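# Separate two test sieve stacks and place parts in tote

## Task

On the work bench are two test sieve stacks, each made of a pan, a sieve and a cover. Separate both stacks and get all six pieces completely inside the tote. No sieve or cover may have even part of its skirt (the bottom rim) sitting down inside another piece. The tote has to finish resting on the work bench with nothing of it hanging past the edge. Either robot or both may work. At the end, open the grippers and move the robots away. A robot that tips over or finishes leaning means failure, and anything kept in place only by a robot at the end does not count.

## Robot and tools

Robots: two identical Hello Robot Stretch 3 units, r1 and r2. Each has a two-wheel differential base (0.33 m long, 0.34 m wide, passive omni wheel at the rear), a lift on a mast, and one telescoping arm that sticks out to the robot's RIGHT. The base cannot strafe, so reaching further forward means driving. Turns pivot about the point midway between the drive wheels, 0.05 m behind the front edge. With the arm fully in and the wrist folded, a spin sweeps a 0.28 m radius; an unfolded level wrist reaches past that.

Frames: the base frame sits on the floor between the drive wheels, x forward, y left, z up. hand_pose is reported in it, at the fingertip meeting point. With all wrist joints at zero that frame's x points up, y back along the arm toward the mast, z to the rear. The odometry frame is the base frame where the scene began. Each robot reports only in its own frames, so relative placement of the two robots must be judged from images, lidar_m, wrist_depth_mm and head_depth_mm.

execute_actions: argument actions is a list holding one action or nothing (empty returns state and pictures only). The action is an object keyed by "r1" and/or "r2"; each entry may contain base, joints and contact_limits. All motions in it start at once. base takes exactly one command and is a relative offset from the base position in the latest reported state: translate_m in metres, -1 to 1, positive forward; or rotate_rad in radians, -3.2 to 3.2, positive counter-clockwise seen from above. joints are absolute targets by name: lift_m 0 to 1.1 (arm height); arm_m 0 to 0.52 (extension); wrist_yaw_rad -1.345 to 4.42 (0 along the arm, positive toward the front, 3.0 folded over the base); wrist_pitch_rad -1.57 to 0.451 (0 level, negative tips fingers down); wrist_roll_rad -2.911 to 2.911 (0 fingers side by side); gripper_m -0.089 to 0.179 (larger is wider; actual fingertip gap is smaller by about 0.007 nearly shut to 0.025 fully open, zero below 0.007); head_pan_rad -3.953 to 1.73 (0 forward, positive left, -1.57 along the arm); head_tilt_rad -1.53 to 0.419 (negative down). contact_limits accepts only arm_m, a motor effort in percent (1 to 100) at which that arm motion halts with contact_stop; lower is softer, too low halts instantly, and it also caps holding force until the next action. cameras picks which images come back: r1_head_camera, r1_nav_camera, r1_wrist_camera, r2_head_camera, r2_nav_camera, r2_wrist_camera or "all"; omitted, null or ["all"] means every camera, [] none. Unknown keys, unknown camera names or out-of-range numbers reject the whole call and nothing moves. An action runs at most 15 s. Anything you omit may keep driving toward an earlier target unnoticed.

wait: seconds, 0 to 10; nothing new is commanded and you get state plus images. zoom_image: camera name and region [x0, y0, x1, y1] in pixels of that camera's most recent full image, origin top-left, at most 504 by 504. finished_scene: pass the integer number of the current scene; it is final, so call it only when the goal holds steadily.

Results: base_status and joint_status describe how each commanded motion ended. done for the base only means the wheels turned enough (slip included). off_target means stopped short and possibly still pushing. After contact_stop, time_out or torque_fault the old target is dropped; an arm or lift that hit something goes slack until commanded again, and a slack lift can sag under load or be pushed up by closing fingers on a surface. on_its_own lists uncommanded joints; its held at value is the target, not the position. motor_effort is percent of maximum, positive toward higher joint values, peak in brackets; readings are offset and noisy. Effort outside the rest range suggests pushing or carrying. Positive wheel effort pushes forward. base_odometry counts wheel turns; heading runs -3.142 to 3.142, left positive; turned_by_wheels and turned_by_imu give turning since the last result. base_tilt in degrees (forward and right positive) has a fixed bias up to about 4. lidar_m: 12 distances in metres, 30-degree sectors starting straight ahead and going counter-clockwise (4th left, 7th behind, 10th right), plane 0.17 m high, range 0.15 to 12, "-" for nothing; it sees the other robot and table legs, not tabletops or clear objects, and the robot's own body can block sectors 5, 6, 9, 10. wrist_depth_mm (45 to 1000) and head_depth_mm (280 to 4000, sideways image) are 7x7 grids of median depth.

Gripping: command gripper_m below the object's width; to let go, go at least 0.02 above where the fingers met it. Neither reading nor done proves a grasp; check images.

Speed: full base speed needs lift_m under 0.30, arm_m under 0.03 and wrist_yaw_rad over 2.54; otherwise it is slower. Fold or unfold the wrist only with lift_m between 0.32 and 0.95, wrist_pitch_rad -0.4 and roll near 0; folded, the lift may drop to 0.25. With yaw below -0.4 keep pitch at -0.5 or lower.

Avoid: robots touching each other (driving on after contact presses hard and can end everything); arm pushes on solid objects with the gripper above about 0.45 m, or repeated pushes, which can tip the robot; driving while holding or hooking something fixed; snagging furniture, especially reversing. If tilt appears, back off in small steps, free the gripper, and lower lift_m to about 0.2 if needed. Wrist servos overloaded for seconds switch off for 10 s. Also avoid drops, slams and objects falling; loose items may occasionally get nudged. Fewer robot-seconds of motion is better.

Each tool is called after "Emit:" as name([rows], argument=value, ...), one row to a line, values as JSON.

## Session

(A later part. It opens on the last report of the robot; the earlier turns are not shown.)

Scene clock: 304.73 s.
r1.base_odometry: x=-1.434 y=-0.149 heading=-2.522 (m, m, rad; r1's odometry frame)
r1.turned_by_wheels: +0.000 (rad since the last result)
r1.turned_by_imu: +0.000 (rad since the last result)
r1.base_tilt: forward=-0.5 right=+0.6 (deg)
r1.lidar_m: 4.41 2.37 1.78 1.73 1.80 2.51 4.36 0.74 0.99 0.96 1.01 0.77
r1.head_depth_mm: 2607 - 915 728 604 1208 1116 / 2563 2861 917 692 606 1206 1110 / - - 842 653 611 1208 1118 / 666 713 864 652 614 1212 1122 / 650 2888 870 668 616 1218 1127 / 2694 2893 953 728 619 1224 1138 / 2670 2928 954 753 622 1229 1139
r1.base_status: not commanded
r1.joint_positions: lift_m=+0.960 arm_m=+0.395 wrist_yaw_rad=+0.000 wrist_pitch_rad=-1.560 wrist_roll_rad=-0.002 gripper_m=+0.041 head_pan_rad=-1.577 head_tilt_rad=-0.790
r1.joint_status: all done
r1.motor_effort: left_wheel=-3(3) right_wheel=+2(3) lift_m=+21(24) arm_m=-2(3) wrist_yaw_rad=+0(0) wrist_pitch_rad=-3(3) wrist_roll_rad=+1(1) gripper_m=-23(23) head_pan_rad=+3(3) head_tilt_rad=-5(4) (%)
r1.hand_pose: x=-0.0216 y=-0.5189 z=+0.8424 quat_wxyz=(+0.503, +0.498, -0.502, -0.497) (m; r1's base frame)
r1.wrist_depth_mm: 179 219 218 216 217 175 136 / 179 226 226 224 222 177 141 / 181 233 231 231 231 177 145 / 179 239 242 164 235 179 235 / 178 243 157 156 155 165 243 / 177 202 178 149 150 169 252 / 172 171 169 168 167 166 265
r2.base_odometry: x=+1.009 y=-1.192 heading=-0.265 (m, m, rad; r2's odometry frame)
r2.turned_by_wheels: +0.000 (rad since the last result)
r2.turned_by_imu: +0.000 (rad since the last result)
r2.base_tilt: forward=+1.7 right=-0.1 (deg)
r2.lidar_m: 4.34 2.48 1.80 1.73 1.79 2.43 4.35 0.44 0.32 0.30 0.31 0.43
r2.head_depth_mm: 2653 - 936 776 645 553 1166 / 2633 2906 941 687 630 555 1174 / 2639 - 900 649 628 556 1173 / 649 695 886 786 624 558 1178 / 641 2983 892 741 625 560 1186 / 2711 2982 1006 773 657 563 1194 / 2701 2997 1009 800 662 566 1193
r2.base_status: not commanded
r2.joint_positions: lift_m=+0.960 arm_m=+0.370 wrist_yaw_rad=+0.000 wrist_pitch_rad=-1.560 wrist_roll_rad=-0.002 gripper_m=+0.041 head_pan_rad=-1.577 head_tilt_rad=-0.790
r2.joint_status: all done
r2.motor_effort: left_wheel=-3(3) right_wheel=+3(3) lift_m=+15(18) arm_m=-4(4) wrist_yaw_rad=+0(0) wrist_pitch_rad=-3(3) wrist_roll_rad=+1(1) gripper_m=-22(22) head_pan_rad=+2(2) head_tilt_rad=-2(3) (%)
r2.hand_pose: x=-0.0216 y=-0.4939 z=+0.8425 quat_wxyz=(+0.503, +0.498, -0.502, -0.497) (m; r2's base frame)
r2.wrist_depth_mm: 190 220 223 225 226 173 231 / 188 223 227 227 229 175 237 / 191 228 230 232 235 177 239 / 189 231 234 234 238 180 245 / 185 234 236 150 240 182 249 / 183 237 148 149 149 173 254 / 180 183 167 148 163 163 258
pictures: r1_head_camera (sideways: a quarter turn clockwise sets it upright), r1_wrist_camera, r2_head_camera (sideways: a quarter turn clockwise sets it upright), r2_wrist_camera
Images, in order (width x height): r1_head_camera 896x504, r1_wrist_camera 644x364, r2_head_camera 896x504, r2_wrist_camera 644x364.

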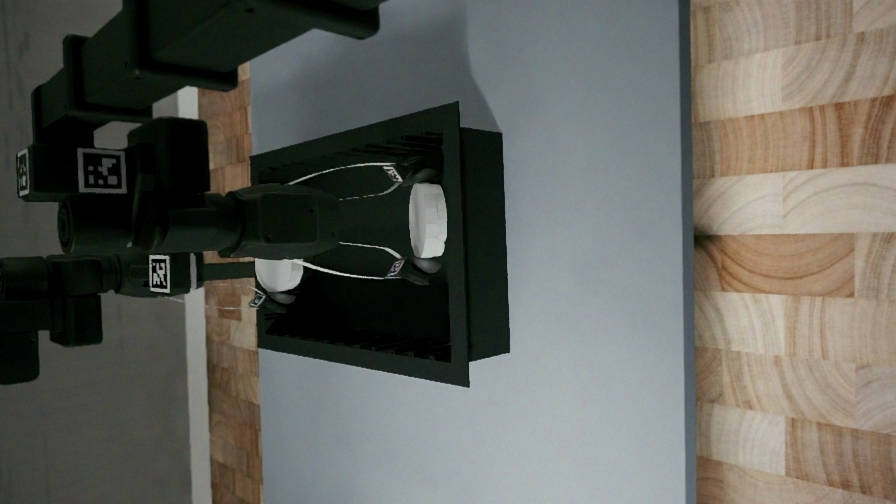

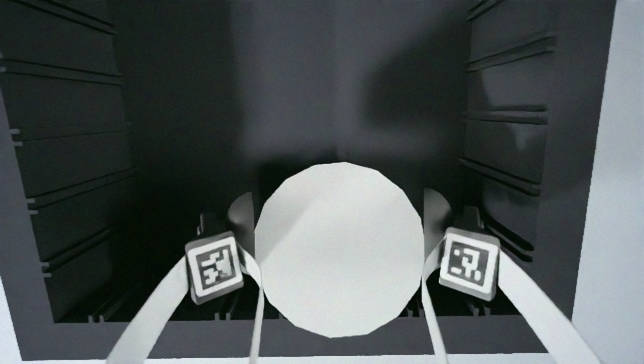

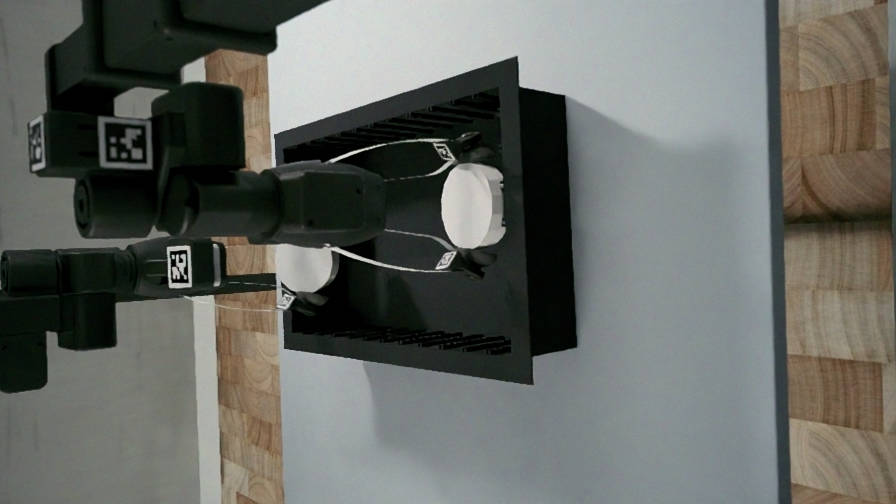

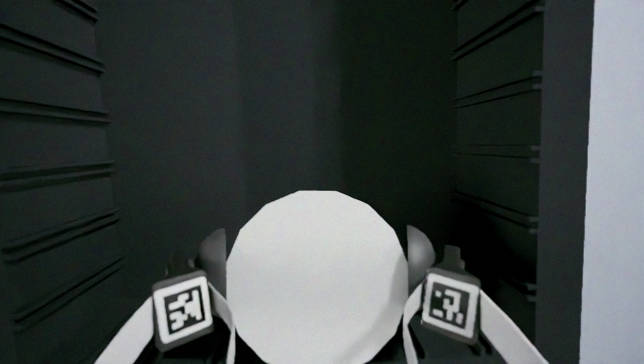

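Emit:
execute_actions([
  {"r1":{"joints":{"arm_m":0.415}},"r2":{"joints":{"arm_m":0.385}}},
], cameras=[])

Emit:
execute_actions([
  {"r1":{"joints":{"lift_m":0.905}},"r2":{"joints":{"lift_m":0.905}}},
], cameras=["r1_wrist_camera","r2_wrist_camera","r1_head_camera","r2_head_camera"])

Scene clock: 319.07 s.
r1.base_odometry: x=-1.434 y=-0.149 heading=-2.522 (m, m, rad; r1's odometry frame)
r1.turned_by_wheels: +0.000 (rad since the last result)
r1.turned_by_imu: +0.001 (rad since the last result)
r1.base_tilt: forward=-0.4 right=+0.6 (deg)
r1.lidar_m: 4.41 2.38 1.78 1.73 1.80 2.51 4.37 0.74 0.99 0.96 1.00 0.78
r1.head_depth_mm: 2580 - 918 727 604 1204 1111 / 2533 2831 924 695 607 1206 1120 / - 2837 860 654 610 1210 1124 / 668 691 869 643 613 1214 1124 / 638 2934 868 671 615 1223 1129 / 2659 2935 951 725 620 1227 1136 / 2672 2969 959 754 623 1228 1137
r1.base_status: not commanded
r1.joint_positions: lift_m=+0.960 arm_m=+0.415 wrist_yaw_rad=+0.000 wrist_pitch_rad=-1.565 wrist_roll_rad=-0.002 gripper_m=+0.041 head_pan_rad=-1.577 head_tilt_rad=-0.790
r1.joint_status: all done
r1.motor_effort: left_wheel=-3(3) right_wheel=+2(2) lift_m=+22(21) arm_m=+3(3) wrist_yaw_rad=+0(0) wrist_pitch_rad=-2(3) wrist_roll_rad=+1(1) gripper_m=-22(23) head_pan_rad=+4(3) head_tilt_rad=-4(5) (%)
r1.hand_pose: x=-0.0216 y=-0.5371 z=+0.8425 quat_wxyz=(+0.502, +0.499, -0.501, -0.498) (m; r1's base frame)
r1.wrist_depth_mm: 182 218 217 218 215 175 135 / 178 225 224 224 223 176 140 / 178 231 234 231 229 178 145 / 177 239 242 163 236 180 234 / 175 243 159 156 156 169 244 / 174 220 211 150 151 176 252 / 174 179 180 170 175 169 263
r2.base_odometry: x=+1.009 y=-1.192 heading=-0.265 (m, m, rad; r2's odometry frame)
r2.turned_by_wheels: +0.000 (rad since the last result)
r2.turned_by_imu: +0.001 (rad since the last result)
r2.base_tilt: forward=+1.6 right=-0.2 (deg)
r2.lidar_m: 4.34 2.48 1.80 1.73 1.79 2.43 4.34 0.44 0.32 0.30 0.31 0.43
r2.head_depth_mm: 2632 - 938 775 644 552 1170 / 2619 2910 942 687 631 555 1176 / 2630 - 896 735 628 557 1178 / 629 682 891 773 625 558 1178 / 610 2954 894 743 625 561 1181 / 2719 3011 1007 777 659 563 1191 / 2723 3027 1011 799 664 567 1196
r2.base_status: not commanded
r2.joint_positions: lift_m=+0.960 arm_m=+0.385 wrist_yaw_rad=+0.000 wrist_pitch_rad=-1.564 wrist_roll_rad=-0.002 gripper_m=+0.041 head_pan_rad=-1.577 head_tilt_rad=-0.790
r2.joint_status: all done
r2.motor_effort: left_wheel=-3(2) right_wheel=+2(3) lift_m=+17(17) arm_m=+2(3) wrist_yaw_rad=+0(0) wrist_pitch_rad=-1(3) wrist_roll_rad=+0(0) gripper_m=-23(22) head_pan_rad=+2(2) head_tilt_rad=-3(3) (%)
r2.hand_pose: x=-0.0216 y=-0.5073 z=+0.8425 quat_wxyz=(+0.502, +0.499, -0.501, -0.498) (m; r2's base frame)
r2.wrist_depth_mm: 191 220 222 224 225 173 232 / 188 223 225 228 229 174 235 / 189 227 231 231 234 177 239 / 190 232 232 234 238 178 242 / 188 234 236 149 240 180 249 / 184 239 149 150 150 171 252 / 183 212 189 150 185 170 258
pictures: none
No camera images: the call's "cameras" was empty. Leave "cameras" out to get every camera's image.

Scene clock: 320.43 s.
r1.base_odometry: x=-1.434 y=-0.149 heading=-2.522 (m, m, rad; r1's odometry frame)
r1.turned_by_wheels: +0.000 (rad since the last result)
r1.turned_by_imu: +0.000 (rad since the last result)
r1.base_tilt: forward=-0.6 right=+0.6 (deg)
r1.lidar_m: 4.41 2.38 1.78 1.73 1.80 2.50 4.36 0.74 0.99 0.96 1.00 0.78
r1.head_depth_mm: 2629 2912 - 689 603 1197 1107 / 2643 - 888 693 609 1201 1118 / 2574 - 834 674 610 1211 1126 / 2554 720 878 673 613 1218 1131 / 647 2873 873 671 617 1217 1131 / 2618 2913 947 731 619 1233 1137 / 2666 2945 957 751 622 1229 1132
r1.base_status: not commanded
r1.joint_positions: lift_m=+0.905 arm_m=+0.415 wrist_yaw_rad=+0.000 wrist_pitch_rad=-1.568 wrist_roll_rad=-0.002 gripper_m=+0.041 head_pan_rad=-1.577 head_tilt_rad=-0.790
r1.joint_status: all done
r1.motor_effort: left_wheel=-3(3) right_wheel=+2(2) lift_m=+21(22) arm_m=+3(2) wrist_yaw_rad=+0(0) wrist_pitch_rad=-1(2) wrist_roll_rad=+1(1) gripper_m=-23(23) head_pan_rad=+3(3) head_tilt_rad=-5(5) (%)
r1.hand_pose: x=-0.0216 y=-0.5363 z=+0.7876 quat_wxyz=(+0.501, +0.500, -0.500, -0.499) (m; r1's base frame)
r1.wrist_depth_mm: 167 167 166 165 164 163 116 / 172 173 171 171 170 166 117 / 177 179 177 176 176 173 117 / 177 184 184 158 180 179 117 / 176 192 157 155 154 167 118 / 175 200 199 152 151 176 119 / 172 180 180 163 175 168 114
r2.base_odometry: x=+1.009 y=-1.192 heading=-0.265 (m, m, rad; r2's odometry frame)
r2.turned_by_wheels: +0.000 (rad since the last result)
r2.turned_by_imu: +0.000 (rad since the last result)
r2.base_tilt: forward=+1.6 right=-0.2 (deg)
r2.lidar_m: 4.33 2.47 1.80 1.73 1.79 2.43 4.34 0.44 0.32 0.30 0.31 0.43
r2.head_depth_mm: 2731 2955 - 755 644 553 1166 / 2726 - 894 688 630 554 1169 / 2718 - - 778 627 557 1179 / 2638 715 881 782 624 559 1175 / 644 2907 895 745 626 561 1182 / 2706 3017 1002 773 659 564 1189 / 2729 3045 1010 799 664 566 1193
r2.base_status: not commanded
r2.joint_positions: lift_m=+0.905 arm_m=+0.385 wrist_yaw_rad=+0.000 wrist_pitch_rad=-1.565 wrist_roll_rad=-0.002 gripper_m=+0.041 head_pan_rad=-1.577 head_tilt_rad=-0.790
r2.joint_status: all done
r2.motor_effort: left_wheel=-2(3) right_wheel=+3(3) lift_m=+17(18) arm_m=+3(3) wrist_yaw_rad=+0(0) wrist_pitch_rad=-1(2) wrist_roll_rad=+0(0) gripper_m=-22(22) head_pan_rad=+2(2) head_tilt_rad=-2(3) (%)
r2.hand_pose: x=-0.0216 y=-0.5070 z=+0.7875 quat_wxyz=(+0.502, +0.499, -0.501, -0.499) (m; r2's base frame)
r2.wrist_depth_mm: 168 169 170 173 173 172 119 / 170 171 173 174 177 174 120 / 173 174 175 178 179 176 121 / 176 178 179 179 182 179 122 / 178 181 182 150 185 181 123 / 182 183 149 150 151 171 123 / 182 186 187 150 184 169 125
pictures: r1_head_camera (sideways: a quarter turn clockwise sets it upright), r1_wrist_camera, r2_head_camera (sideways: a quarter turn clockwise sets it upright), r2_wrist_camera
Images, in order (width x height): r1_head_camera 896x504, r1_wrist_camera 644x364, r2_head_camera 896x504, r2_wrist_camera 644x364.

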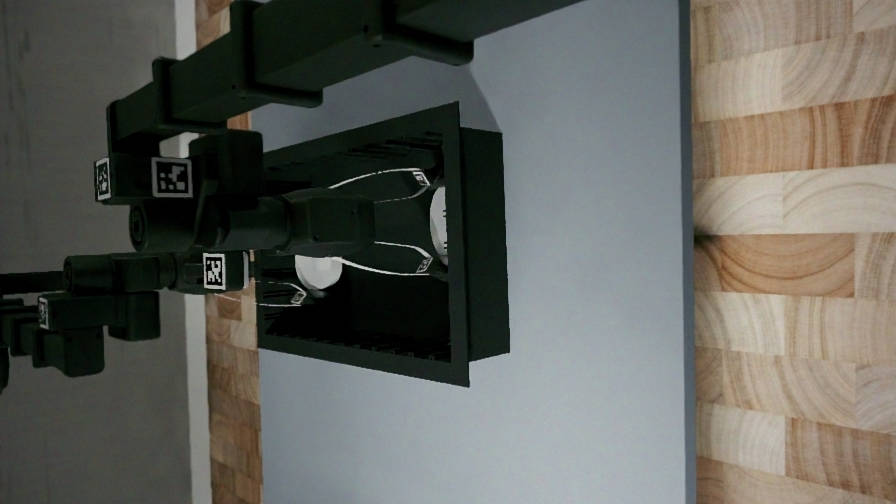

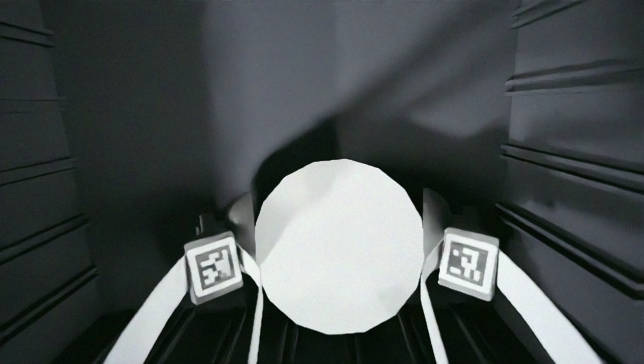

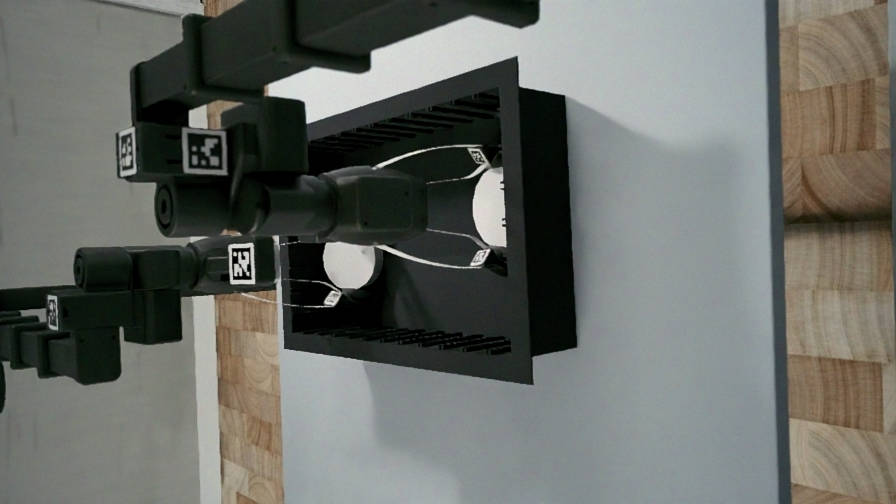

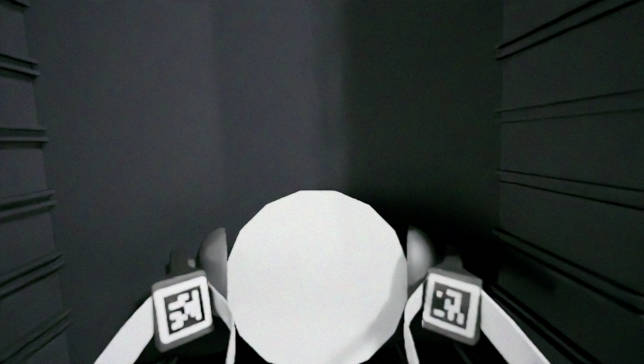

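Emit:
execute_actions([
  {"r1":{"joints":{"lift_m":0.894}},"r2":{"joints":{"lift_m":0.894}}},
], cameras=[])

Emit:
execute_actions([
  {"r1":{"joints":{"gripper_m":0.11}},"r2":{"joints":{"gripper_m":0.11}}},
], cameras=[])

Emit:
execute_actions([
  {"r1":{"joints":{"lift_m":1.0}},"r2":{"joints":{"lift_m":1.0}}},
], cameras=["r1_wrist_camera","r2_wrist_camera"])

Scene clock: 329.47 s.
r1.base_odometry: x=-1.434 y=-0.149 heading=-2.522 (m, m, rad; r1's odometry frame)
r1.turned_by_wheels: +0.000 (rad since the last result)
r1.turned_by_imu: +0.001 (rad since the last result)
r1.base_tilt: forward=-0.4 right=+0.6 (deg)
r1.lidar_m: 4.41 2.38 1.78 1.73 1.80 2.50 4.36 0.74 0.99 0.96 1.00 0.78
r1.head_depth_mm: 2622 2913 - - 590 1201 1115 / 2615 - 891 689 607 1213 1113 / 2642 - 835 674 611 1209 1128 / 2553 717 884 673 613 1212 1124 / 658 2872 873 671 617 1225 1128 / 2611 2905 950 728 621 1222 1134 / 2639 2912 959 749 623 1232 1139
r1.base_status: not commanded
r1.joint_positions: lift_m=+0.899 arm_m=+0.415 wrist_yaw_rad=+0.000 wrist_pitch_rad=-1.570 wrist_roll_rad=-0.002 gripper_m=+0.041 head_pan_rad=-1.577 head_tilt_rad=-0.790
r1.joint_status: lift_m contact_stop (moved -0.006 of -0.011)
r1.on_its_own: lift_m is slack since a contact_stop, until your next command for it (your +0.894 is given up)
r1.motor_effort: left_wheel=-2(3) right_wheel=+2(3) lift_m=+25(31) arm_m=+2(3) wrist_yaw_rad=+0(1) wrist_pitch_rad=+0(1) wrist_roll_rad=+1(1) gripper_m=-23(22) head_pan_rad=+3(3) head_tilt_rad=-5(5) (%)
r1.hand_pose: x=-0.0216 y=-0.5357 z=+0.7819 quat_wxyz=(+0.501, +0.500, -0.499, -0.500) (m; r1's base frame)
r1.wrist_depth_mm: 163 161 161 161 159 158 116 / 168 168 167 166 164 163 117 / 173 174 172 171 171 168 117 / 176 180 178 154 175 173 118 / 176 185 157 155 153 167 118 / 175 194 193 156 156 177 119 / 171 180 180 169 174 168 114
r2.base_odometry: x=+1.009 y=-1.192 heading=-0.265 (m, m, rad; r2's odometry frame)
r2.turned_by_wheels: +0.000 (rad since the last result)
r2.turned_by_imu: +0.001 (rad since the last result)
r2.base_tilt: forward=+1.6 right=-0.2 (deg)
r2.lidar_m: 4.33 2.47 1.80 1.73 1.79 2.43 4.35 0.44 0.32 0.30 0.32 0.43
r2.head_depth_mm: 2743 2988 - 753 645 553 1170 / 2726 - 880 687 631 554 1171 / 2717 - - 758 628 557 1176 / 2642 724 873 784 624 559 1184 / 638 2918 893 744 626 560 1188 / 2706 3018 1004 774 658 563 1188 / 2742 3014 1014 802 663 565 1191
r2.base_status: not commanded
r2.joint_positions: lift_m=+0.900 arm_m=+0.385 wrist_yaw_rad=+0.000 wrist_pitch_rad=-1.567 wrist_roll_rad=-0.002 gripper_m=+0.041 head_pan_rad=-1.577 head_tilt_rad=-0.790
r2.joint_status: lift_m contact_stop (moved -0.006 of -0.011)
r2.on_its_own: lift_m is slack since a contact_stop, until your next command for it (your +0.894 is given up)
r2.motor_effort: left_wheel=-2(2) right_wheel=+2(3) lift_m=+20(18) arm_m=+2(3) wrist_yaw_rad=+0(1) wrist_pitch_rad=+0(2) wrist_roll_rad=+0(0) gripper_m=-22(22) head_pan_rad=+2(2) head_tilt_rad=-3(3) (%)
r2.hand_pose: x=-0.0216 y=-0.5065 z=+0.7820 quat_wxyz=(+0.501, +0.500, -0.500, -0.499) (m; r2's base frame)
r2.wrist_depth_mm: 163 164 166 166 169 169 119 / 167 167 169 170 171 171 120 / 169 169 171 173 174 174 121 / 171 173 175 176 178 177 121 / 174 176 176 150 180 180 123 / 177 178 149 149 150 171 124 / 180 181 182 150 184 169 125
pictures: none
No camera images: the call's "cameras" was empty. Leave "cameras" out to get every camera's image.

not run: a stop came earlier in this reply.

not run: a stop came earlier in this reply.

Emit:
execute_actions([
  {"r1":{"joints":{"gripper_m":0.11,"lift_m":0.902}},"r2":{"joints":{"gripper_m":0.11,"lift_m":0.902}}},
], cameras=[])

Emit:
execute_actions([
  {"r1":{"joints":{"lift_m":1.01}},"r2":{"joints":{"lift_m":1.01}}},
], cameras=["r1_wrist_camera","r2_wrist_camera"])

Emit:
execute_actions([
  {"r1":{"base":{"translate_m":0.529},"joints":{"arm_m":0.356,"gripper_m":0.125,"head_tilt_rad":-0.9}},"r2":{"base":{"translate_m":0.574},"joints":{"arm_m":0.325,"gripper_m":0.125,"head_tilt_rad":-0.9}}},
], cameras=["r1_wrist_camera","r2_wrist_camera"])

Scene clock: 340.50 s.
r1.base_odometry: x=-1.434 y=-0.149 heading=-2.522 (m, m, rad; r1's odometry frame)
r1.turned_by_wheels: +0.000 (rad since the last result)
r1.turned_by_imu: +0.001 (rad since the last result)
r1.base_tilt: forward=-0.3 right=+0.7 (deg)
r1.lidar_m: 4.40 2.38 1.79 1.73 1.80 2.50 4.38 0.74 0.99 0.96 1.00 0.78
r1.head_depth_mm: 2663 2913 - - 598 1198 1113 / 2661 - 892 692 606 1204 1125 / 2598 - 835 672 609 1215 1120 / 2564 718 889 669 613 1218 1128 / 645 2911 872 671 617 1218 1131 / 2592 2944 947 728 619 1224 1131 / 2648 2960 957 754 623 1229 1143
r1.base_status: not commanded
r1.joint_positions: lift_m=+0.902 arm_m=+0.415 wrist_yaw_rad=+0.000 wrist_pitch_rad=-1.569 wrist_roll_rad=-0.002 gripper_m=+0.110 head_pan_rad=-1.577 head_tilt_rad=-0.790
r1.joint_status: all done
r1.motor_effort: left_wheel=-2(3) right_wheel=+2(2) lift_m=+30(31) arm_m=+2(2) wrist_yaw_rad=+0(0) wrist_pitch_rad=+0(0) wrist_roll_rad=+0(1) gripper_m=+1(95) head_pan_rad=+3(3) head_tilt_rad=-4(5) (%)
r1.hand_pose: x=-0.0216 y=-0.5360 z=+0.7842 quat_wxyz=(+0.501, +0.500, -0.499, -0.500) (m; r1's base frame)
r1.wrist_depth_mm: 164 163 163 163 161 160 116 / 169 170 169 167 167 165 116 / 174 175 174 174 172 169 117 / 177 182 179 156 177 176 118 / 176 188 165 162 173 151 118 / 175 195 194 169 193 191 114 / 172 176 178 176 175 160 112
r2.base_odometry: x=+1.009 y=-1.192 heading=-0.265 (m, m, rad; r2's odometry frame)
r2.turned_by_wheels: +0.000 (rad since the last result)
r2.turned_by_imu: +0.001 (rad since the last result)
r2.base_tilt: forward=+1.6 right=-0.2 (deg)
r2.lidar_m: 4.34 2.48 1.80 1.73 1.79 2.43 4.35 0.44 0.32 0.30 0.31 0.43
r2.head_depth_mm: 2767 3004 - 763 644 552 1169 / 2730 - 877 686 632 554 1172 / 2730 - - 757 628 557 1174 / 2666 719 889 782 626 560 1174 / 638 2881 893 746 626 561 1186 / 2711 3014 1002 777 659 564 1186 / 2735 2998 1011 800 663 566 1191
r2.base_status: not commanded
r2.joint_positions: lift_m=+0.902 arm_m=+0.385 wrist_yaw_rad=+0.000 wrist_pitch_rad=-1.566 wrist_roll_rad=-0.002 gripper_m=+0.110 head_pan_rad=-1.577 head_tilt_rad=-0.790
r2.joint_status: all done
r2.motor_effort: left_wheel=-2(2) right_wheel=+2(2) lift_m=+24(25) arm_m=+3(2) wrist_yaw_rad=+0(0) wrist_pitch_rad=-1(1) wrist_roll_rad=+1(0) gripper_m=+0(96) head_pan_rad=+2(2) head_tilt_rad=-3(4) (%)
r2.hand_pose: x=-0.0216 y=-0.5067 z=+0.7842 quat_wxyz=(+0.502, +0.499, -0.500, -0.499) (m; r2's base frame)
r2.wrist_depth_mm: 165 165 167 168 170 170 119 / 167 169 170 171 173 173 120 / 170 171 173 174 176 176 121 / 172 174 176 176 180 178 122 / 175 177 168 159 181 178 123 / 179 179 161 161 184 162 123 / 181 185 185 164 189 179 125
pictures: none
No camera images: the call's "cameras" was empty. Leave "cameras" out to get every camera's image.

Scene clock: 342.30 s.
r1.base_odometry: x=-1.434 y=-0.149 heading=-2.522 (m, m, rad; r1's odometry frame)
r1.turned_by_wheels: +0.000 (rad since the last result)
r1.turned_by_imu: +0.000 (rad since the last result)
r1.base_tilt: forward=-0.5 right=+0.7 (deg)
r1.lidar_m: 4.42 2.38 1.78 1.73 1.80 2.51 4.36 0.75 0.99 0.96 1.00 0.77
r1.head_depth_mm: - 2892 913 727 605 1198 1116 / 2697 2938 922 691 608 1207 1120 / - 2872 864 673 609 1213 1119 / 632 1391 892 673 616 1220 1121 / 676 2944 880 669 615 1216 1134 / 2662 2920 949 727 622 1231 1141 / 2668 2960 958 751 623 1231 1134
r1.base_status: not commanded
r1.joint_positions: lift_m=+1.010 arm_m=+0.415 wrist_yaw_rad=+0.000 wrist_pitch_rad=-1.569 wrist_roll_rad=-0.002 gripper_m=+0.110 head_pan_rad=-1.577 head_tilt_rad=-0.790
r1.joint_status: all done
r1.motor_effort: left_wheel=-2(3) right_wheel=+1(2) lift_m=+30(30) arm_m=+2(2) wrist_yaw_rad=+0(0) wrist_pitch_rad=+0(0) wrist_roll_rad=+1(1) gripper_m=+0(0) head_pan_rad=+3(3) head_tilt_rad=-4(6) (%)
r1.hand_pose: x=-0.0216 y=-0.5360 z=+0.8923 quat_wxyz=(+0.501, +0.500, -0.499, -0.500) (m; r1's base frame)
r1.wrist_depth_mm: 186 252 263 262 262 189 260 / 193 251 271 270 267 191 269 / 200 248 285 280 278 199 279 / 295 247 290 268 289 203 288 / 308 229 300 288 292 299 299 / 319 223 223 227 225 218 308 / 335 328 329 327 328 326 320
r2.base_odometry: x=+1.009 y=-1.192 heading=-0.265 (m, m, rad; r2's odometry frame)
r2.turned_by_wheels: +0.000 (rad since the last result)
r2.turned_by_imu: +0.000 (rad since the last result)
r2.base_tilt: forward=+1.7 right=-0.2 (deg)
r2.lidar_m: 4.34 2.48 1.80 1.73 1.79 2.42 4.34 0.44 0.32 0.30 0.31 0.43
r2.head_depth_mm: - 2999 967 775 644 553 1169 / - 3057 942 678 631 554 1176 / - - 912 782 629 556 1175 / 638 1430 892 774 624 559 1176 / 662 2964 890 744 627 561 1187 / 2721 3001 1006 776 658 563 1187 / 2712 2998 1008 800 663 565 1195
r2.base_status: not commanded
r2.joint_positions: lift_m=+1.010 arm_m=+0.385 wrist_yaw_rad=+0.000 wrist_pitch_rad=-1.566 wrist_roll_rad=-0.002 gripper_m=+0.110 head_pan_rad=-1.577 head_tilt_rad=-0.790
r2.joint_status: all done
r2.motor_effort: left_wheel=-2(2) right_wheel=+2(2) lift_m=+23(27) arm_m=+2(2) wrist_yaw_rad=+0(0) wrist_pitch_rad=-1(1) wrist_roll_rad=+1(1) gripper_m=+0(0) head_pan_rad=+2(2) head_tilt_rad=-3(3) (%)
r2.hand_pose: x=-0.0216 y=-0.5067 z=+0.8922 quat_wxyz=(+0.502, +0.499, -0.500, -0.499) (m; r2's base frame)
r2.wrist_depth_mm: 191 263 270 271 272 198 280 / 189 269 273 274 278 201 286 / 191 270 276 280 280 203 289 / 195 268 283 264 284 222 296 / 201 262 286 268 292 227 301 / 203 226 281 272 269 304 306 / 291 208 210 211 212 307 308
pictures: r1_wrist_camera, r2_wrist_camera
Images, in order (width x height): r1_wrist_camera 644x364, r2_wrist_camera 644x364.

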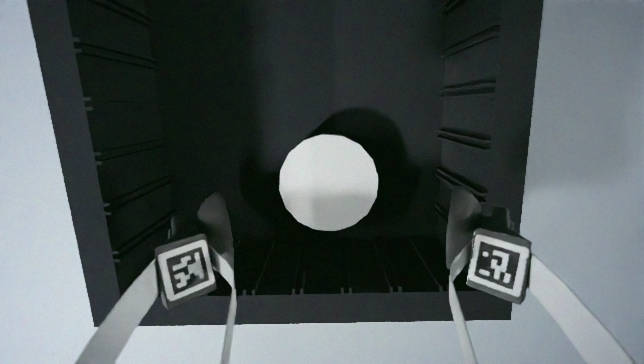

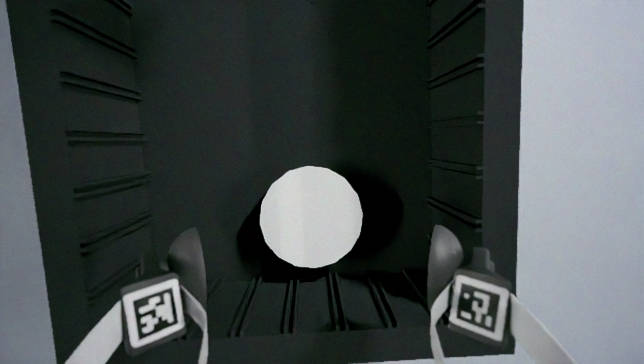

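Scene clock: 349.00 s.
r1.base_odometry: x=-1.865 y=-0.456 heading=-2.522 (m, m, rad; r1's odometry frame)
r1.turned_by_wheels: +0.000 (rad since the last result)
r1.turned_by_imu: +0.002 (rad since the last result)
r1.base_tilt: forward=-0.5 right=+0.6 (deg)
r1.lidar_m: 3.89 2.39 1.76 1.72 1.79 2.48 1.25 1.25 1.00 0.97 0.37 4.03
r1.head_depth_mm: 2812 995 797 662 591 1233 1093 / 2801 1000 802 666 594 1225 1117 / 2889 978 804 652 595 1242 1123 / 2799 989 810 655 598 1249 1124 / 2715 1032 818 675 601 1224 1111 / 2734 2605 820 680 593 1206 1116 / 2739 2558 2060 1609 594 1261 1116
r1.base_status: done
r1.joint_positions: lift_m=+1.010 arm_m=+0.356 wrist_yaw_rad=+0.000 wrist_pitch_rad=-1.569 wrist_roll_rad=-0.002 gripper_m=+0.125 head_pan_rad=-1.577 head_tilt_rad=-0.889
r1.joint_status: all done
r1.motor_effort: left_wheel=-2(4) right_wheel=+1(5) lift_m=+30(29) arm_m=-2(0) wrist_yaw_rad=+0(0) wrist_pitch_rad=+0(0) wrist_roll_rad=+1(0) gripper_m=+0(71) head_pan_rad=+3(3) head_tilt_rad=-5(15) (%)
r1.hand_pose: x=-0.0216 y=-0.4775 z=+0.8923 quat_wxyz=(+0.501, +0.500, -0.499, -0.500) (m; r1's base frame)
r1.wrist_depth_mm: 268 266 264 267 263 263 262 / 278 280 275 275 273 271 272 / 288 287 283 280 281 282 278 / 300 296 294 259 291 290 291 / 315 306 306 268 304 - 301 / - 318 320 314 313 316 307 / - 328 331 331 323 328 323
r2.base_odometry: x=+1.563 y=-1.343 heading=-0.265 (m, m, rad; r2's odometry frame)
r2.turned_by_wheels: +0.000 (rad since the last result)
r2.turned_by_imu: +0.000 (rad since the last result)
r2.base_tilt: forward=+1.6 right=-0.2 (deg)
r2.lidar_m: 3.75 2.48 1.81 1.74 1.79 2.43 1.22 0.43 0.31 0.30 0.31 3.92
r2.head_depth_mm: 2811 1039 833 696 598 1228 1117 / - 2594 861 699 600 1229 1116 / - - 821 658 603 558 1125 / 2795 2654 847 690 605 559 1130 / 2796 2674 858 710 608 561 1101 / 2798 2681 2017 731 613 565 1173 / 2788 2695 2138 1784 1519 1294 1178
r2.base_status: done
r2.joint_positions: lift_m=+1.010 arm_m=+0.325 wrist_yaw_rad=+0.000 wrist_pitch_rad=-1.566 wrist_roll_rad=-0.002 gripper_m=+0.125 head_pan_rad=-1.577 head_tilt_rad=-0.889
r2.joint_status: all done
r2.motor_effort: left_wheel=-2(1) right_wheel=+2(7) lift_m=+24(23) arm_m=-3(4) wrist_yaw_rad=+0(0) wrist_pitch_rad=-1(1) wrist_roll_rad=+1(1) gripper_m=+0(70) head_pan_rad=+1(2) head_tilt_rad=-4(11) (%)
r2.hand_pose: x=-0.0216 y=-0.4472 z=+0.8922 quat_wxyz=(+0.502, +0.499, -0.500, -0.499) (m; r2's base frame)
r2.wrist_depth_mm: 269 269 272 272 275 280 280 / 274 270 274 278 279 283 284 / - 275 280 284 284 287 287 / - 284 285 255 289 292 296 / - 288 289 259 295 298 300 / - - 296 299 300 301 307 / - 297 299 303 305 311 311
pictures: r1_wrist_camera, r2_wrist_camera
Images, in order (width x height): r1_wrist_camera 644x364, r2_wrist_camera 644x364.

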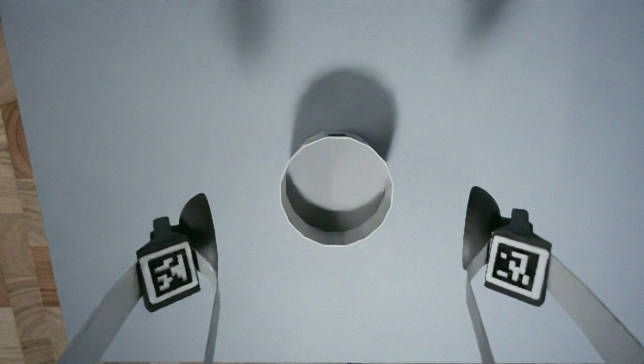

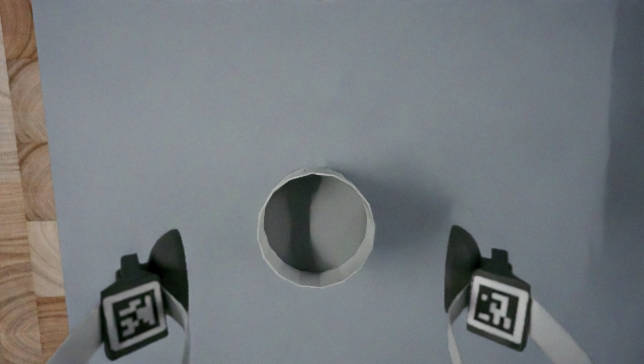

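Emit:
execute_actions([
  {"r1":{"joints":{"lift_m":0.922}},"r2":{"joints":{"lift_m":0.922}}},
], cameras=[])

Emit:
execute_actions([
  {"r1":{"joints":{"gripper_m":0.04}},"r2":{"joints":{"gripper_m":0.04}}},
], cameras=[])

Emit:
execute_actions([
  {"r1":{"joints":{"lift_m":0.955}},"r2":{"joints":{"lift_m":0.955}}},
], cameras=["r1_wrist_camera","r2_wrist_camera","r1_head_camera","r2_head_camera"])

Scene clock: 358.43 s.
r1.base_odometry: x=-1.865 y=-0.456 heading=-2.522 (m, m, rad; r1's odometry frame)
r1.turned_by_wheels: +0.000 (rad since the last result)
r1.turned_by_imu: +0.001 (rad since the last result)
r1.base_tilt: forward=-0.4 right=+0.7 (deg)
r1.lidar_m: 3.89 2.39 1.76 1.72 1.79 2.49 1.24 1.26 1.00 0.97 0.37 4.01
r1.head_depth_mm: 2690 - 784 655 590 1230 1093 / 2575 965 801 666 592 1239 1117 / - 941 785 650 598 1232 1122 / 2678 1024 787 655 598 1246 1122 / 2738 1028 815 675 601 1227 1107 / 2730 2594 825 681 590 1210 1107 / 2700 2615 2070 1622 594 1256 1112
r1.base_status: not commanded
r1.joint_positions: lift_m=+0.922 arm_m=+0.356 wrist_yaw_rad=+0.000 wrist_pitch_rad=-1.569 wrist_roll_rad=-0.002 gripper_m=+0.125 head_pan_rad=-1.577 head_tilt_rad=-0.889
r1.joint_status: all done
r1.motor_effort: left_wheel=-3(2) right_wheel=+2(1) lift_m=+22(24) arm_m=-3(2) wrist_yaw_rad=+0(0) wrist_pitch_rad=+0(0) wrist_roll_rad=+1(1) gripper_m=+0(0) head_pan_rad=+3(3) head_tilt_rad=-6(6) (%)
r1.hand_pose: x=-0.0216 y=-0.4775 z=+0.8046 quat_wxyz=(+0.501, +0.500, -0.499, -0.500) (m; r1's base frame)
r1.wrist_depth_mm: 185 185 184 182 183 181 181 / 193 191 191 190 189 189 187 / 200 197 198 195 195 194 192 / 206 205 205 168 199 201 199 / 213 213 209 174 173 - 208 / 221 218 220 178 179 219 214 / 230 230 230 227 225 224 223
r2.base_odometry: x=+1.563 y=-1.343 heading=-0.265 (m, m, rad; r2's odometry frame)
r2.turned_by_wheels: +0.000 (rad since the last result)
r2.turned_by_imu: +0.001 (rad since the last result)
r2.base_tilt: forward=+1.5 right=-0.1 (deg)
r2.lidar_m: 3.78 2.50 1.81 1.74 1.80 2.43 1.22 0.43 0.31 0.30 0.31 3.95
r2.head_depth_mm: 2711 - 810 696 598 1227 1117 / 2661 - 839 700 599 1226 1120 / 2696 - - 658 604 557 1123 / 2756 2649 852 681 605 560 1129 / 2800 2654 855 712 609 562 1100 / 2825 2639 2023 730 612 565 1175 / 2768 2710 2133 1791 1517 1305 1175
r2.base_status: not commanded
r2.joint_positions: lift_m=+0.922 arm_m=+0.325 wrist_yaw_rad=+0.000 wrist_pitch_rad=-1.566 wrist_roll_rad=-0.002 gripper_m=+0.125 head_pan_rad=-1.577 head_tilt_rad=-0.889
r2.joint_status: all done
r2.motor_effort: left_wheel=-1(1) right_wheel=+2(2) lift_m=+17(20) arm_m=-4(3) wrist_yaw_rad=+0(0) wrist_pitch_rad=-1(0) wrist_roll_rad=+1(0) gripper_m=+0(0) head_pan_rad=+2(2) head_tilt_rad=-3(4) (%)
r2.hand_pose: x=-0.0216 y=-0.4472 z=+0.8046 quat_wxyz=(+0.502, +0.499, -0.500, -0.499) (m; r2's base frame)
r2.wrist_depth_mm: 185 187 188 190 191 194 195 / 188 190 192 194 196 198 199 / 191 195 195 198 199 200 203 / 195 196 199 198 203 204 205 / 198 199 200 170 205 208 211 / 201 - 173 172 174 211 214 / 206 209 208 172 213 217 216
pictures: none
No camera images: the call's "cameras" was empty. Leave "cameras" out to get every camera's image.

Scene clock: 359.77 s.
r1.base_odometry: x=-1.865 y=-0.456 heading=-2.522 (m, m, rad; r1's odometry frame)
r1.turned_by_wheels: +0.000 (rad since the last result)
r1.turned_by_imu: +0.000 (rad since the last result)
r1.base_tilt: forward=-0.5 right=+0.7 (deg)
r1.lidar_m: 3.87 2.39 1.76 1.72 1.79 2.49 1.24 1.25 1.00 0.97 0.37 4.01
r1.head_depth_mm: 2669 - 785 654 591 1231 1087 / 2562 963 800 665 592 1234 1110 / - 940 785 651 595 1237 1120 / 2691 1024 786 651 600 1242 1118 / 2701 1027 814 674 601 1226 1103 / 2705 2608 820 677 592 1208 1112 / 2768 2605 2069 1612 594 1265 1115
r1.base_status: not commanded
r1.joint_positions: lift_m=+0.922 arm_m=+0.356 wrist_yaw_rad=+0.000 wrist_pitch_rad=-1.569 wrist_roll_rad=-0.002 gripper_m=+0.041 head_pan_rad=-1.577 head_tilt_rad=-0.889
r1.joint_status: all done
r1.motor_effort: left_wheel=-2(2) right_wheel=+2(2) lift_m=+22(23) arm_m=-3(2) wrist_yaw_rad=+1(0) wrist_pitch_rad=+0(0) wrist_roll_rad=+1(1) gripper_m=-23(100) head_pan_rad=+4(3) head_tilt_rad=-6(4) (%)
r1.hand_pose: x=-0.0216 y=-0.4775 z=+0.8046 quat_wxyz=(+0.501, +0.500, -0.499, -0.500) (m; r1's base frame)
r1.wrist_depth_mm: 186 185 185 184 182 181 182 / 192 192 190 190 189 187 186 / 198 198 197 195 196 194 194 / 206 206 203 163 198 201 199 / 214 213 169 170 168 208 207 / 222 219 220 173 172 216 215 / 231 230 228 226 225 225 222
r2.base_odometry: x=+1.563 y=-1.343 heading=-0.265 (m, m, rad; r2's odometry frame)
r2.turned_by_wheels: +0.000 (rad since the last result)
r2.turned_by_imu: +0.000 (rad since the last result)
r2.base_tilt: forward=+1.5 right=-0.3 (deg)
r2.lidar_m: 3.78 2.50 1.81 1.73 1.80 2.43 1.22 0.43 0.31 0.30 0.31 3.94
r2.head_depth_mm: 2714 - 811 697 597 1231 1119 / 2647 - 838 698 600 1228 1126 / 2704 - 843 649 603 556 1123 / 2775 2643 853 685 606 560 1126 / 2803 2649 854 712 609 562 1101 / 2775 2682 2018 730 611 563 1173 / 2787 2691 2131 1782 1512 1304 1179
r2.base_status: not commanded
r2.joint_positions: lift_m=+0.922 arm_m=+0.325 wrist_yaw_rad=+0.000 wrist_pitch_rad=-1.566 wrist_roll_rad=-0.002 gripper_m=+0.041 head_pan_rad=-1.577 head_tilt_rad=-0.889
r2.joint_status: all done
r2.motor_effort: left_wheel=-2(2) right_wheel=+3(3) lift_m=+17(17) arm_m=-3(4) wrist_yaw_rad=+1(0) wrist_pitch_rad=-1(1) wrist_roll_rad=+1(0) gripper_m=-23(100) head_pan_rad=+1(1) head_tilt_rad=-4(4) (%)
r2.hand_pose: x=-0.0216 y=-0.4472 z=+0.8045 quat_wxyz=(+0.502, +0.499, -0.500, -0.499) (m; r2's base frame)
r2.wrist_depth_mm: 185 187 189 190 192 194 197 / 188 190 193 194 195 197 199 / 191 193 195 197 198 201 203 / 195 195 199 198 203 204 205 / 199 199 200 166 205 208 210 / 203 204 166 170 170 213 214 / 205 208 169 169 214 216 217
pictures: none
No camera images: the call's "cameras" was empty. Leave "cameras" out to get every camera's image.

Scene clock: 360.87 s.
r1.base_odometry: x=-1.865 y=-0.456 heading=-2.522 (m, m, rad; r1's odometry frame)
r1.turned_by_wheels: +0.000 (rad since the last result)
r1.turned_by_imu: +0.000 (rad since the last result)
r1.base_tilt: forward=-0.5 right=+0.6 (deg)
r1.lidar_m: 3.88 2.39 1.76 1.72 1.79 2.50 1.25 1.26 1.00 0.97 0.37 3.99
r1.head_depth_mm: - - 794 663 590 1235 1092 / - 987 799 663 593 1239 1111 / - 974 805 652 595 1244 1128 / 2752 1023 810 642 600 1244 1125 / 2715 1026 812 676 601 1223 1104 / 2746 2546 824 678 592 1203 1107 / 2746 2594 2075 1621 593 1254 1109
r1.base_status: not commanded
r1.joint_positions: lift_m=+0.955 arm_m=+0.356 wrist_yaw_rad=+0.000 wrist_pitch_rad=-1.569 wrist_roll_rad=-0.002 gripper_m=+0.041 head_pan_rad=-1.577 head_tilt_rad=-0.889
r1.joint_status: all done
r1.motor_effort: left_wheel=-2(3) right_wheel=+2(2) lift_m=+30(30) arm_m=-2(2) wrist_yaw_rad=+0(0) wrist_pitch_rad=+0(0) wrist_roll_rad=+1(1) gripper_m=-24(22) head_pan_rad=+3(3) head_tilt_rad=-5(5) (%)
r1.hand_pose: x=-0.0216 y=-0.4775 z=+0.8372 quat_wxyz=(+0.501, +0.500, -0.499, -0.500) (m; r1's base frame)
r1.wrist_depth_mm: 217 216 214 213 212 211 213 / 224 224 222 220 219 220 218 / 233 231 230 226 227 225 226 / 240 238 238 164 231 235 233 / 248 248 168 170 168 243 241 / 257 258 258 173 173 252 247 / 269 266 266 266 265 263 259
r2.base_odometry: x=+1.563 y=-1.343 heading=-0.265 (m, m, rad; r2's odometry frame)
r2.turned_by_wheels: +0.000 (rad since the last result)
r2.turned_by_imu: +0.000 (rad since the last result)
r2.base_tilt: forward=+1.6 right=-0.2 (deg)
r2.lidar_m: 3.76 2.49 1.81 1.73 1.79 2.43 1.23 0.43 0.31 0.30 0.31 3.93
r2.head_depth_mm: - 1009 832 696 598 1225 1118 / - 976 839 697 601 1237 1115 / - - 796 625 602 558 1122 / 2806 2655 829 671 605 561 1126 / 2807 2658 856 711 609 562 1102 / 2808 2677 2011 733 611 564 1168 / 2792 2650 2141 1778 1519 1302 1176
r2.base_status: not commanded
r2.joint_positions: lift_m=+0.955 arm_m=+0.325 wrist_yaw_rad=+0.000 wrist_pitch_rad=-1.566 wrist_roll_rad=-0.002 gripper_m=+0.041 head_pan_rad=-1.577 head_tilt_rad=-0.889
r2.joint_status: all done
r2.motor_effort: left_wheel=-2(2) right_wheel=+2(2) lift_m=+24(25) arm_m=-4(4) wrist_yaw_rad=+1(0) wrist_pitch_rad=-1(1) wrist_roll_rad=+1(1) gripper_m=-22(23) head_pan_rad=+2(2) head_tilt_rad=-4(4) (%)
r2.hand_pose: x=-0.0216 y=-0.4472 z=+0.8371 quat_wxyz=(+0.502, +0.499, -0.500, -0.499) (m; r2's base frame)
r2.wrist_depth_mm: 215 218 220 220 224 225 228 / 219 221 222 227 226 229 231 / 223 225 227 231 230 233 234 / 226 228 230 230 236 237 240 / 231 232 232 166 238 240 244 / 234 236 166 170 170 246 249 / 240 240 170 170 247 250 250
pictures: r1_head_camera (sideways: a quarter turn clockwise sets it upright), r1_wrist_camera, r2_head_camera (sideways: a quarter turn clockwise sets it upright), r2_wrist_camera
Images, in order (width x height): r1_head_camera 896x504, r1_wrist_camera 644x364, r2_head_camera 896x504, r2_wrist_camera 644x364.

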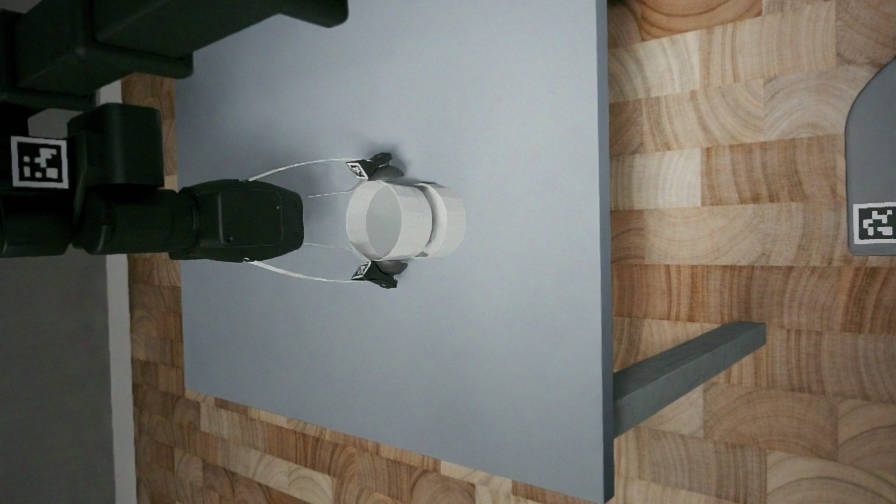

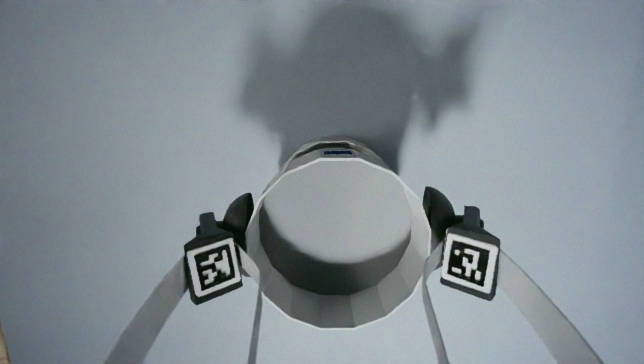

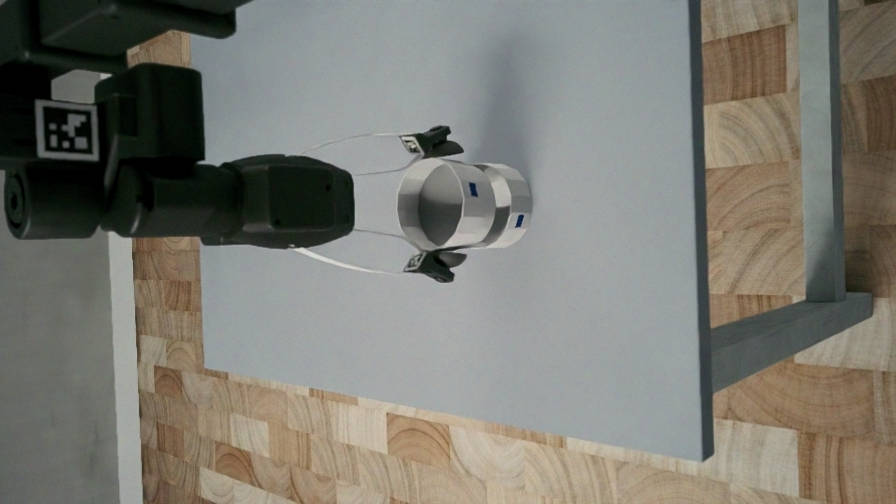

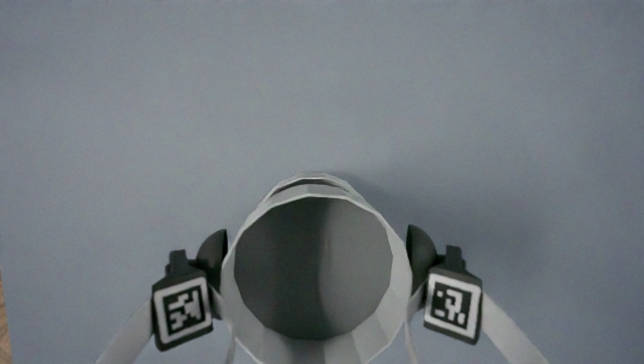

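Emit:
execute_actions([
  {"r1":{"base":{"translate_m":-0.481},"joints":{"lift_m":1.035,"arm_m":0.49,"head_tilt_rad":-0.8}},"r2":{"base":{"translate_m":-0.526},"joints":{"lift_m":1.035,"arm_m":0.30,"head_tilt_rad":-0.8}}},
], cameras=["r1_wrist_camera","r2_wrist_camera","r1_head_camera","r2_head_camera"])

Scene clock: 381.03 s.
r1.base_odometry: x=-1.473 y=-0.177 heading=-2.522 (m, m, rad; r1's odometry frame)
r1.turned_by_wheels: +0.000 (rad since the last result)
r1.turned_by_imu: +0.003 (rad since the last result)
r1.base_tilt: forward=-0.5 right=+0.6 (deg)
r1.lidar_m: 4.36 2.37 1.78 1.73 1.80 2.51 4.42 0.79 0.99 0.96 1.01 0.73
r1.head_depth_mm: 2700 2896 900 699 598 1218 1110 / 2704 2853 838 665 602 1231 1122 / 2699 885 847 665 605 1226 1121 / 2644 2842 825 671 608 1232 1130 / 2624 2925 892 689 609 1244 1128 / 2675 2927 932 740 614 1242 1134 / 2647 2945 939 745 616 1245 1135
r1.base_status: done
r1.joint_positions: lift_m=+1.035 arm_m=+0.490 wrist_yaw_rad=+0.000 wrist_pitch_rad=-1.569 wrist_roll_rad=-0.002 gripper_m=+0.041 head_pan_rad=-1.577 head_tilt_rad=-0.803
r1.joint_status: all done
r1.motor_effort: left_wheel=-2(7) right_wheel=+1(3) lift_m=+30(33) arm_m=+3(3) wrist_yaw_rad=+0(0) wrist_pitch_rad=+0(0) wrist_roll_rad=+1(1) gripper_m=-24(23) head_pan_rad=+4(3) head_tilt_rad=+1(13) (%)
r1.hand_pose: x=-0.0216 y=-0.6110 z=+0.9172 quat_wxyz=(+0.501, +0.500, -0.500, -0.499) (m; r1's base frame)
r1.wrist_depth_mm: 292 288 284 285 284 264 280 / 302 298 292 293 291 267 289 / 310 311 301 302 304 267 301 / 322 321 285 163 306 271 312 / 333 331 168 169 168 249 324 / 346 346 289 174 174 264 335 / 365 362 266 273 284 266 351
r2.base_odometry: x=+1.056 y=-1.205 heading=-0.265 (m, m, rad; r2's odometry frame)
r2.turned_by_wheels: +0.000 (rad since the last result)
r2.turned_by_imu: +0.004 (rad since the last result)
r2.base_tilt: forward=+1.7 right=-0.2 (deg)
r2.lidar_m: 4.29 2.49 1.80 1.73 1.79 2.43 4.40 0.44 0.32 0.30 0.31 0.43
r2.head_depth_mm: 2749 2957 948 672 625 548 1183 / - 2967 861 744 625 550 1185 / - - 867 551 630 553 1189 / 2635 2978 898 593 631 554 1194 / 2746 2988 913 718 635 557 1205 / 2754 2940 979 784 652 559 1199 / 2754 2962 991 787 656 562 1189
r2.base_status: done
r2.joint_positions: lift_m=+1.035 arm_m=+0.300 wrist_yaw_rad=+0.000 wrist_pitch_rad=-1.566 wrist_roll_rad=-0.002 gripper_m=+0.041 head_pan_rad=-1.577 head_tilt_rad=-0.804
r2.joint_status: all done
r2.motor_effort: left_wheel=-2(6) right_wheel=+2(3) lift_m=+24(25) arm_m=-3(4) wrist_yaw_rad=+0(0) wrist_pitch_rad=-1(0) wrist_roll_rad=+1(1) gripper_m=-22(23) head_pan_rad=+2(2) head_tilt_rad=+1(6) (%)
r2.hand_pose: x=-0.0216 y=-0.4223 z=+0.9171 quat_wxyz=(+0.502, +0.499, -0.500, -0.499) (m; r2's base frame)
r2.wrist_depth_mm: 288 228 293 295 295 258 305 / 293 222 299 298 300 263 307 / 298 297 298 302 305 265 314 / 304 303 261 268 244 230 322 / 308 311 224 166 228 324 327 / 313 314 166 169 170 327 332 / 318 321 170 170 334 335 337
pictures: r1_head_camera (sideways: a quarter turn clockwise sets it upright), r1_wrist_camera, r2_head_camera (sideways: a quarter turn clockwise sets it upright), r2_wrist_camera
Images, in order (width x height): r1_head_camera 896x504, r1_wrist_camera 644x364, r2_head_camera 896x504, r2_wrist_camera 644x364.

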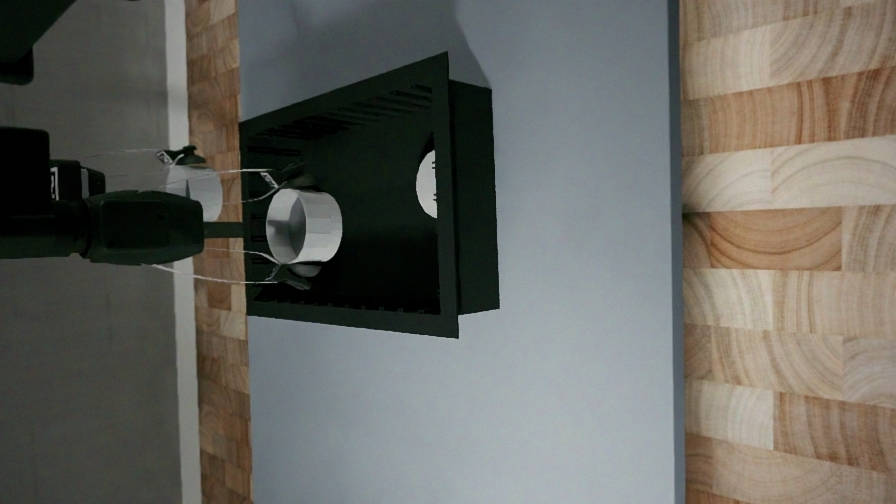

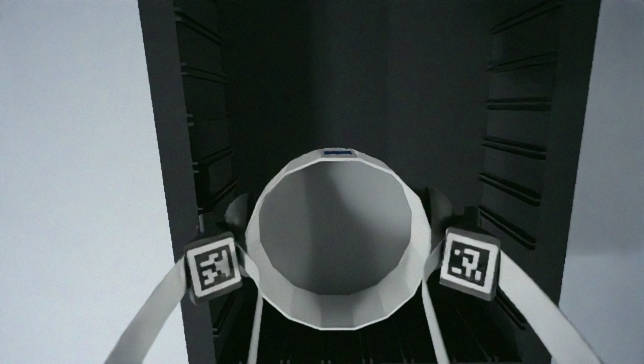

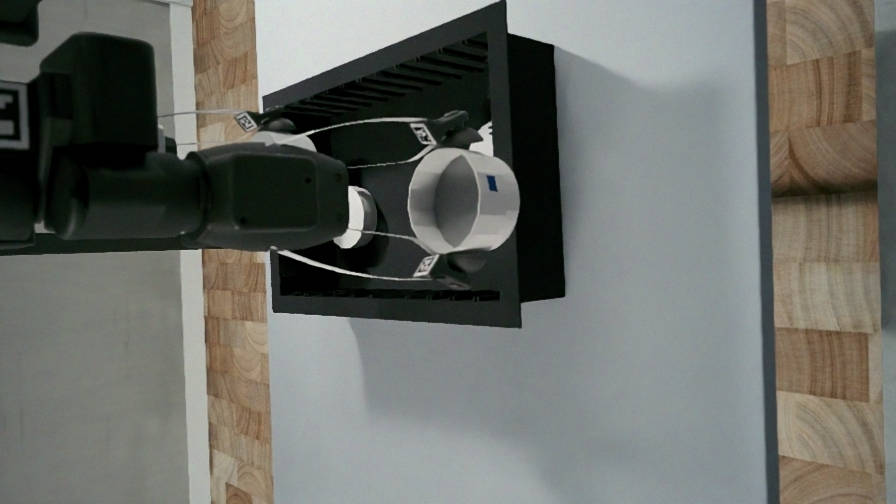

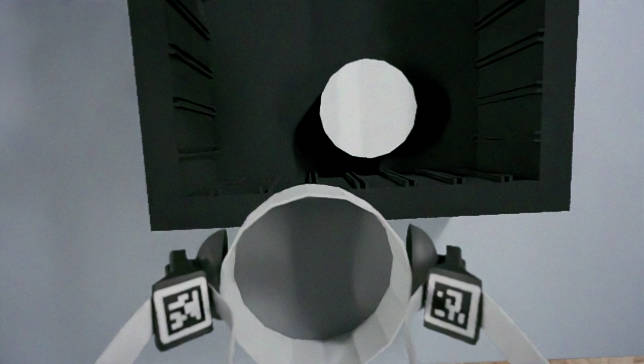

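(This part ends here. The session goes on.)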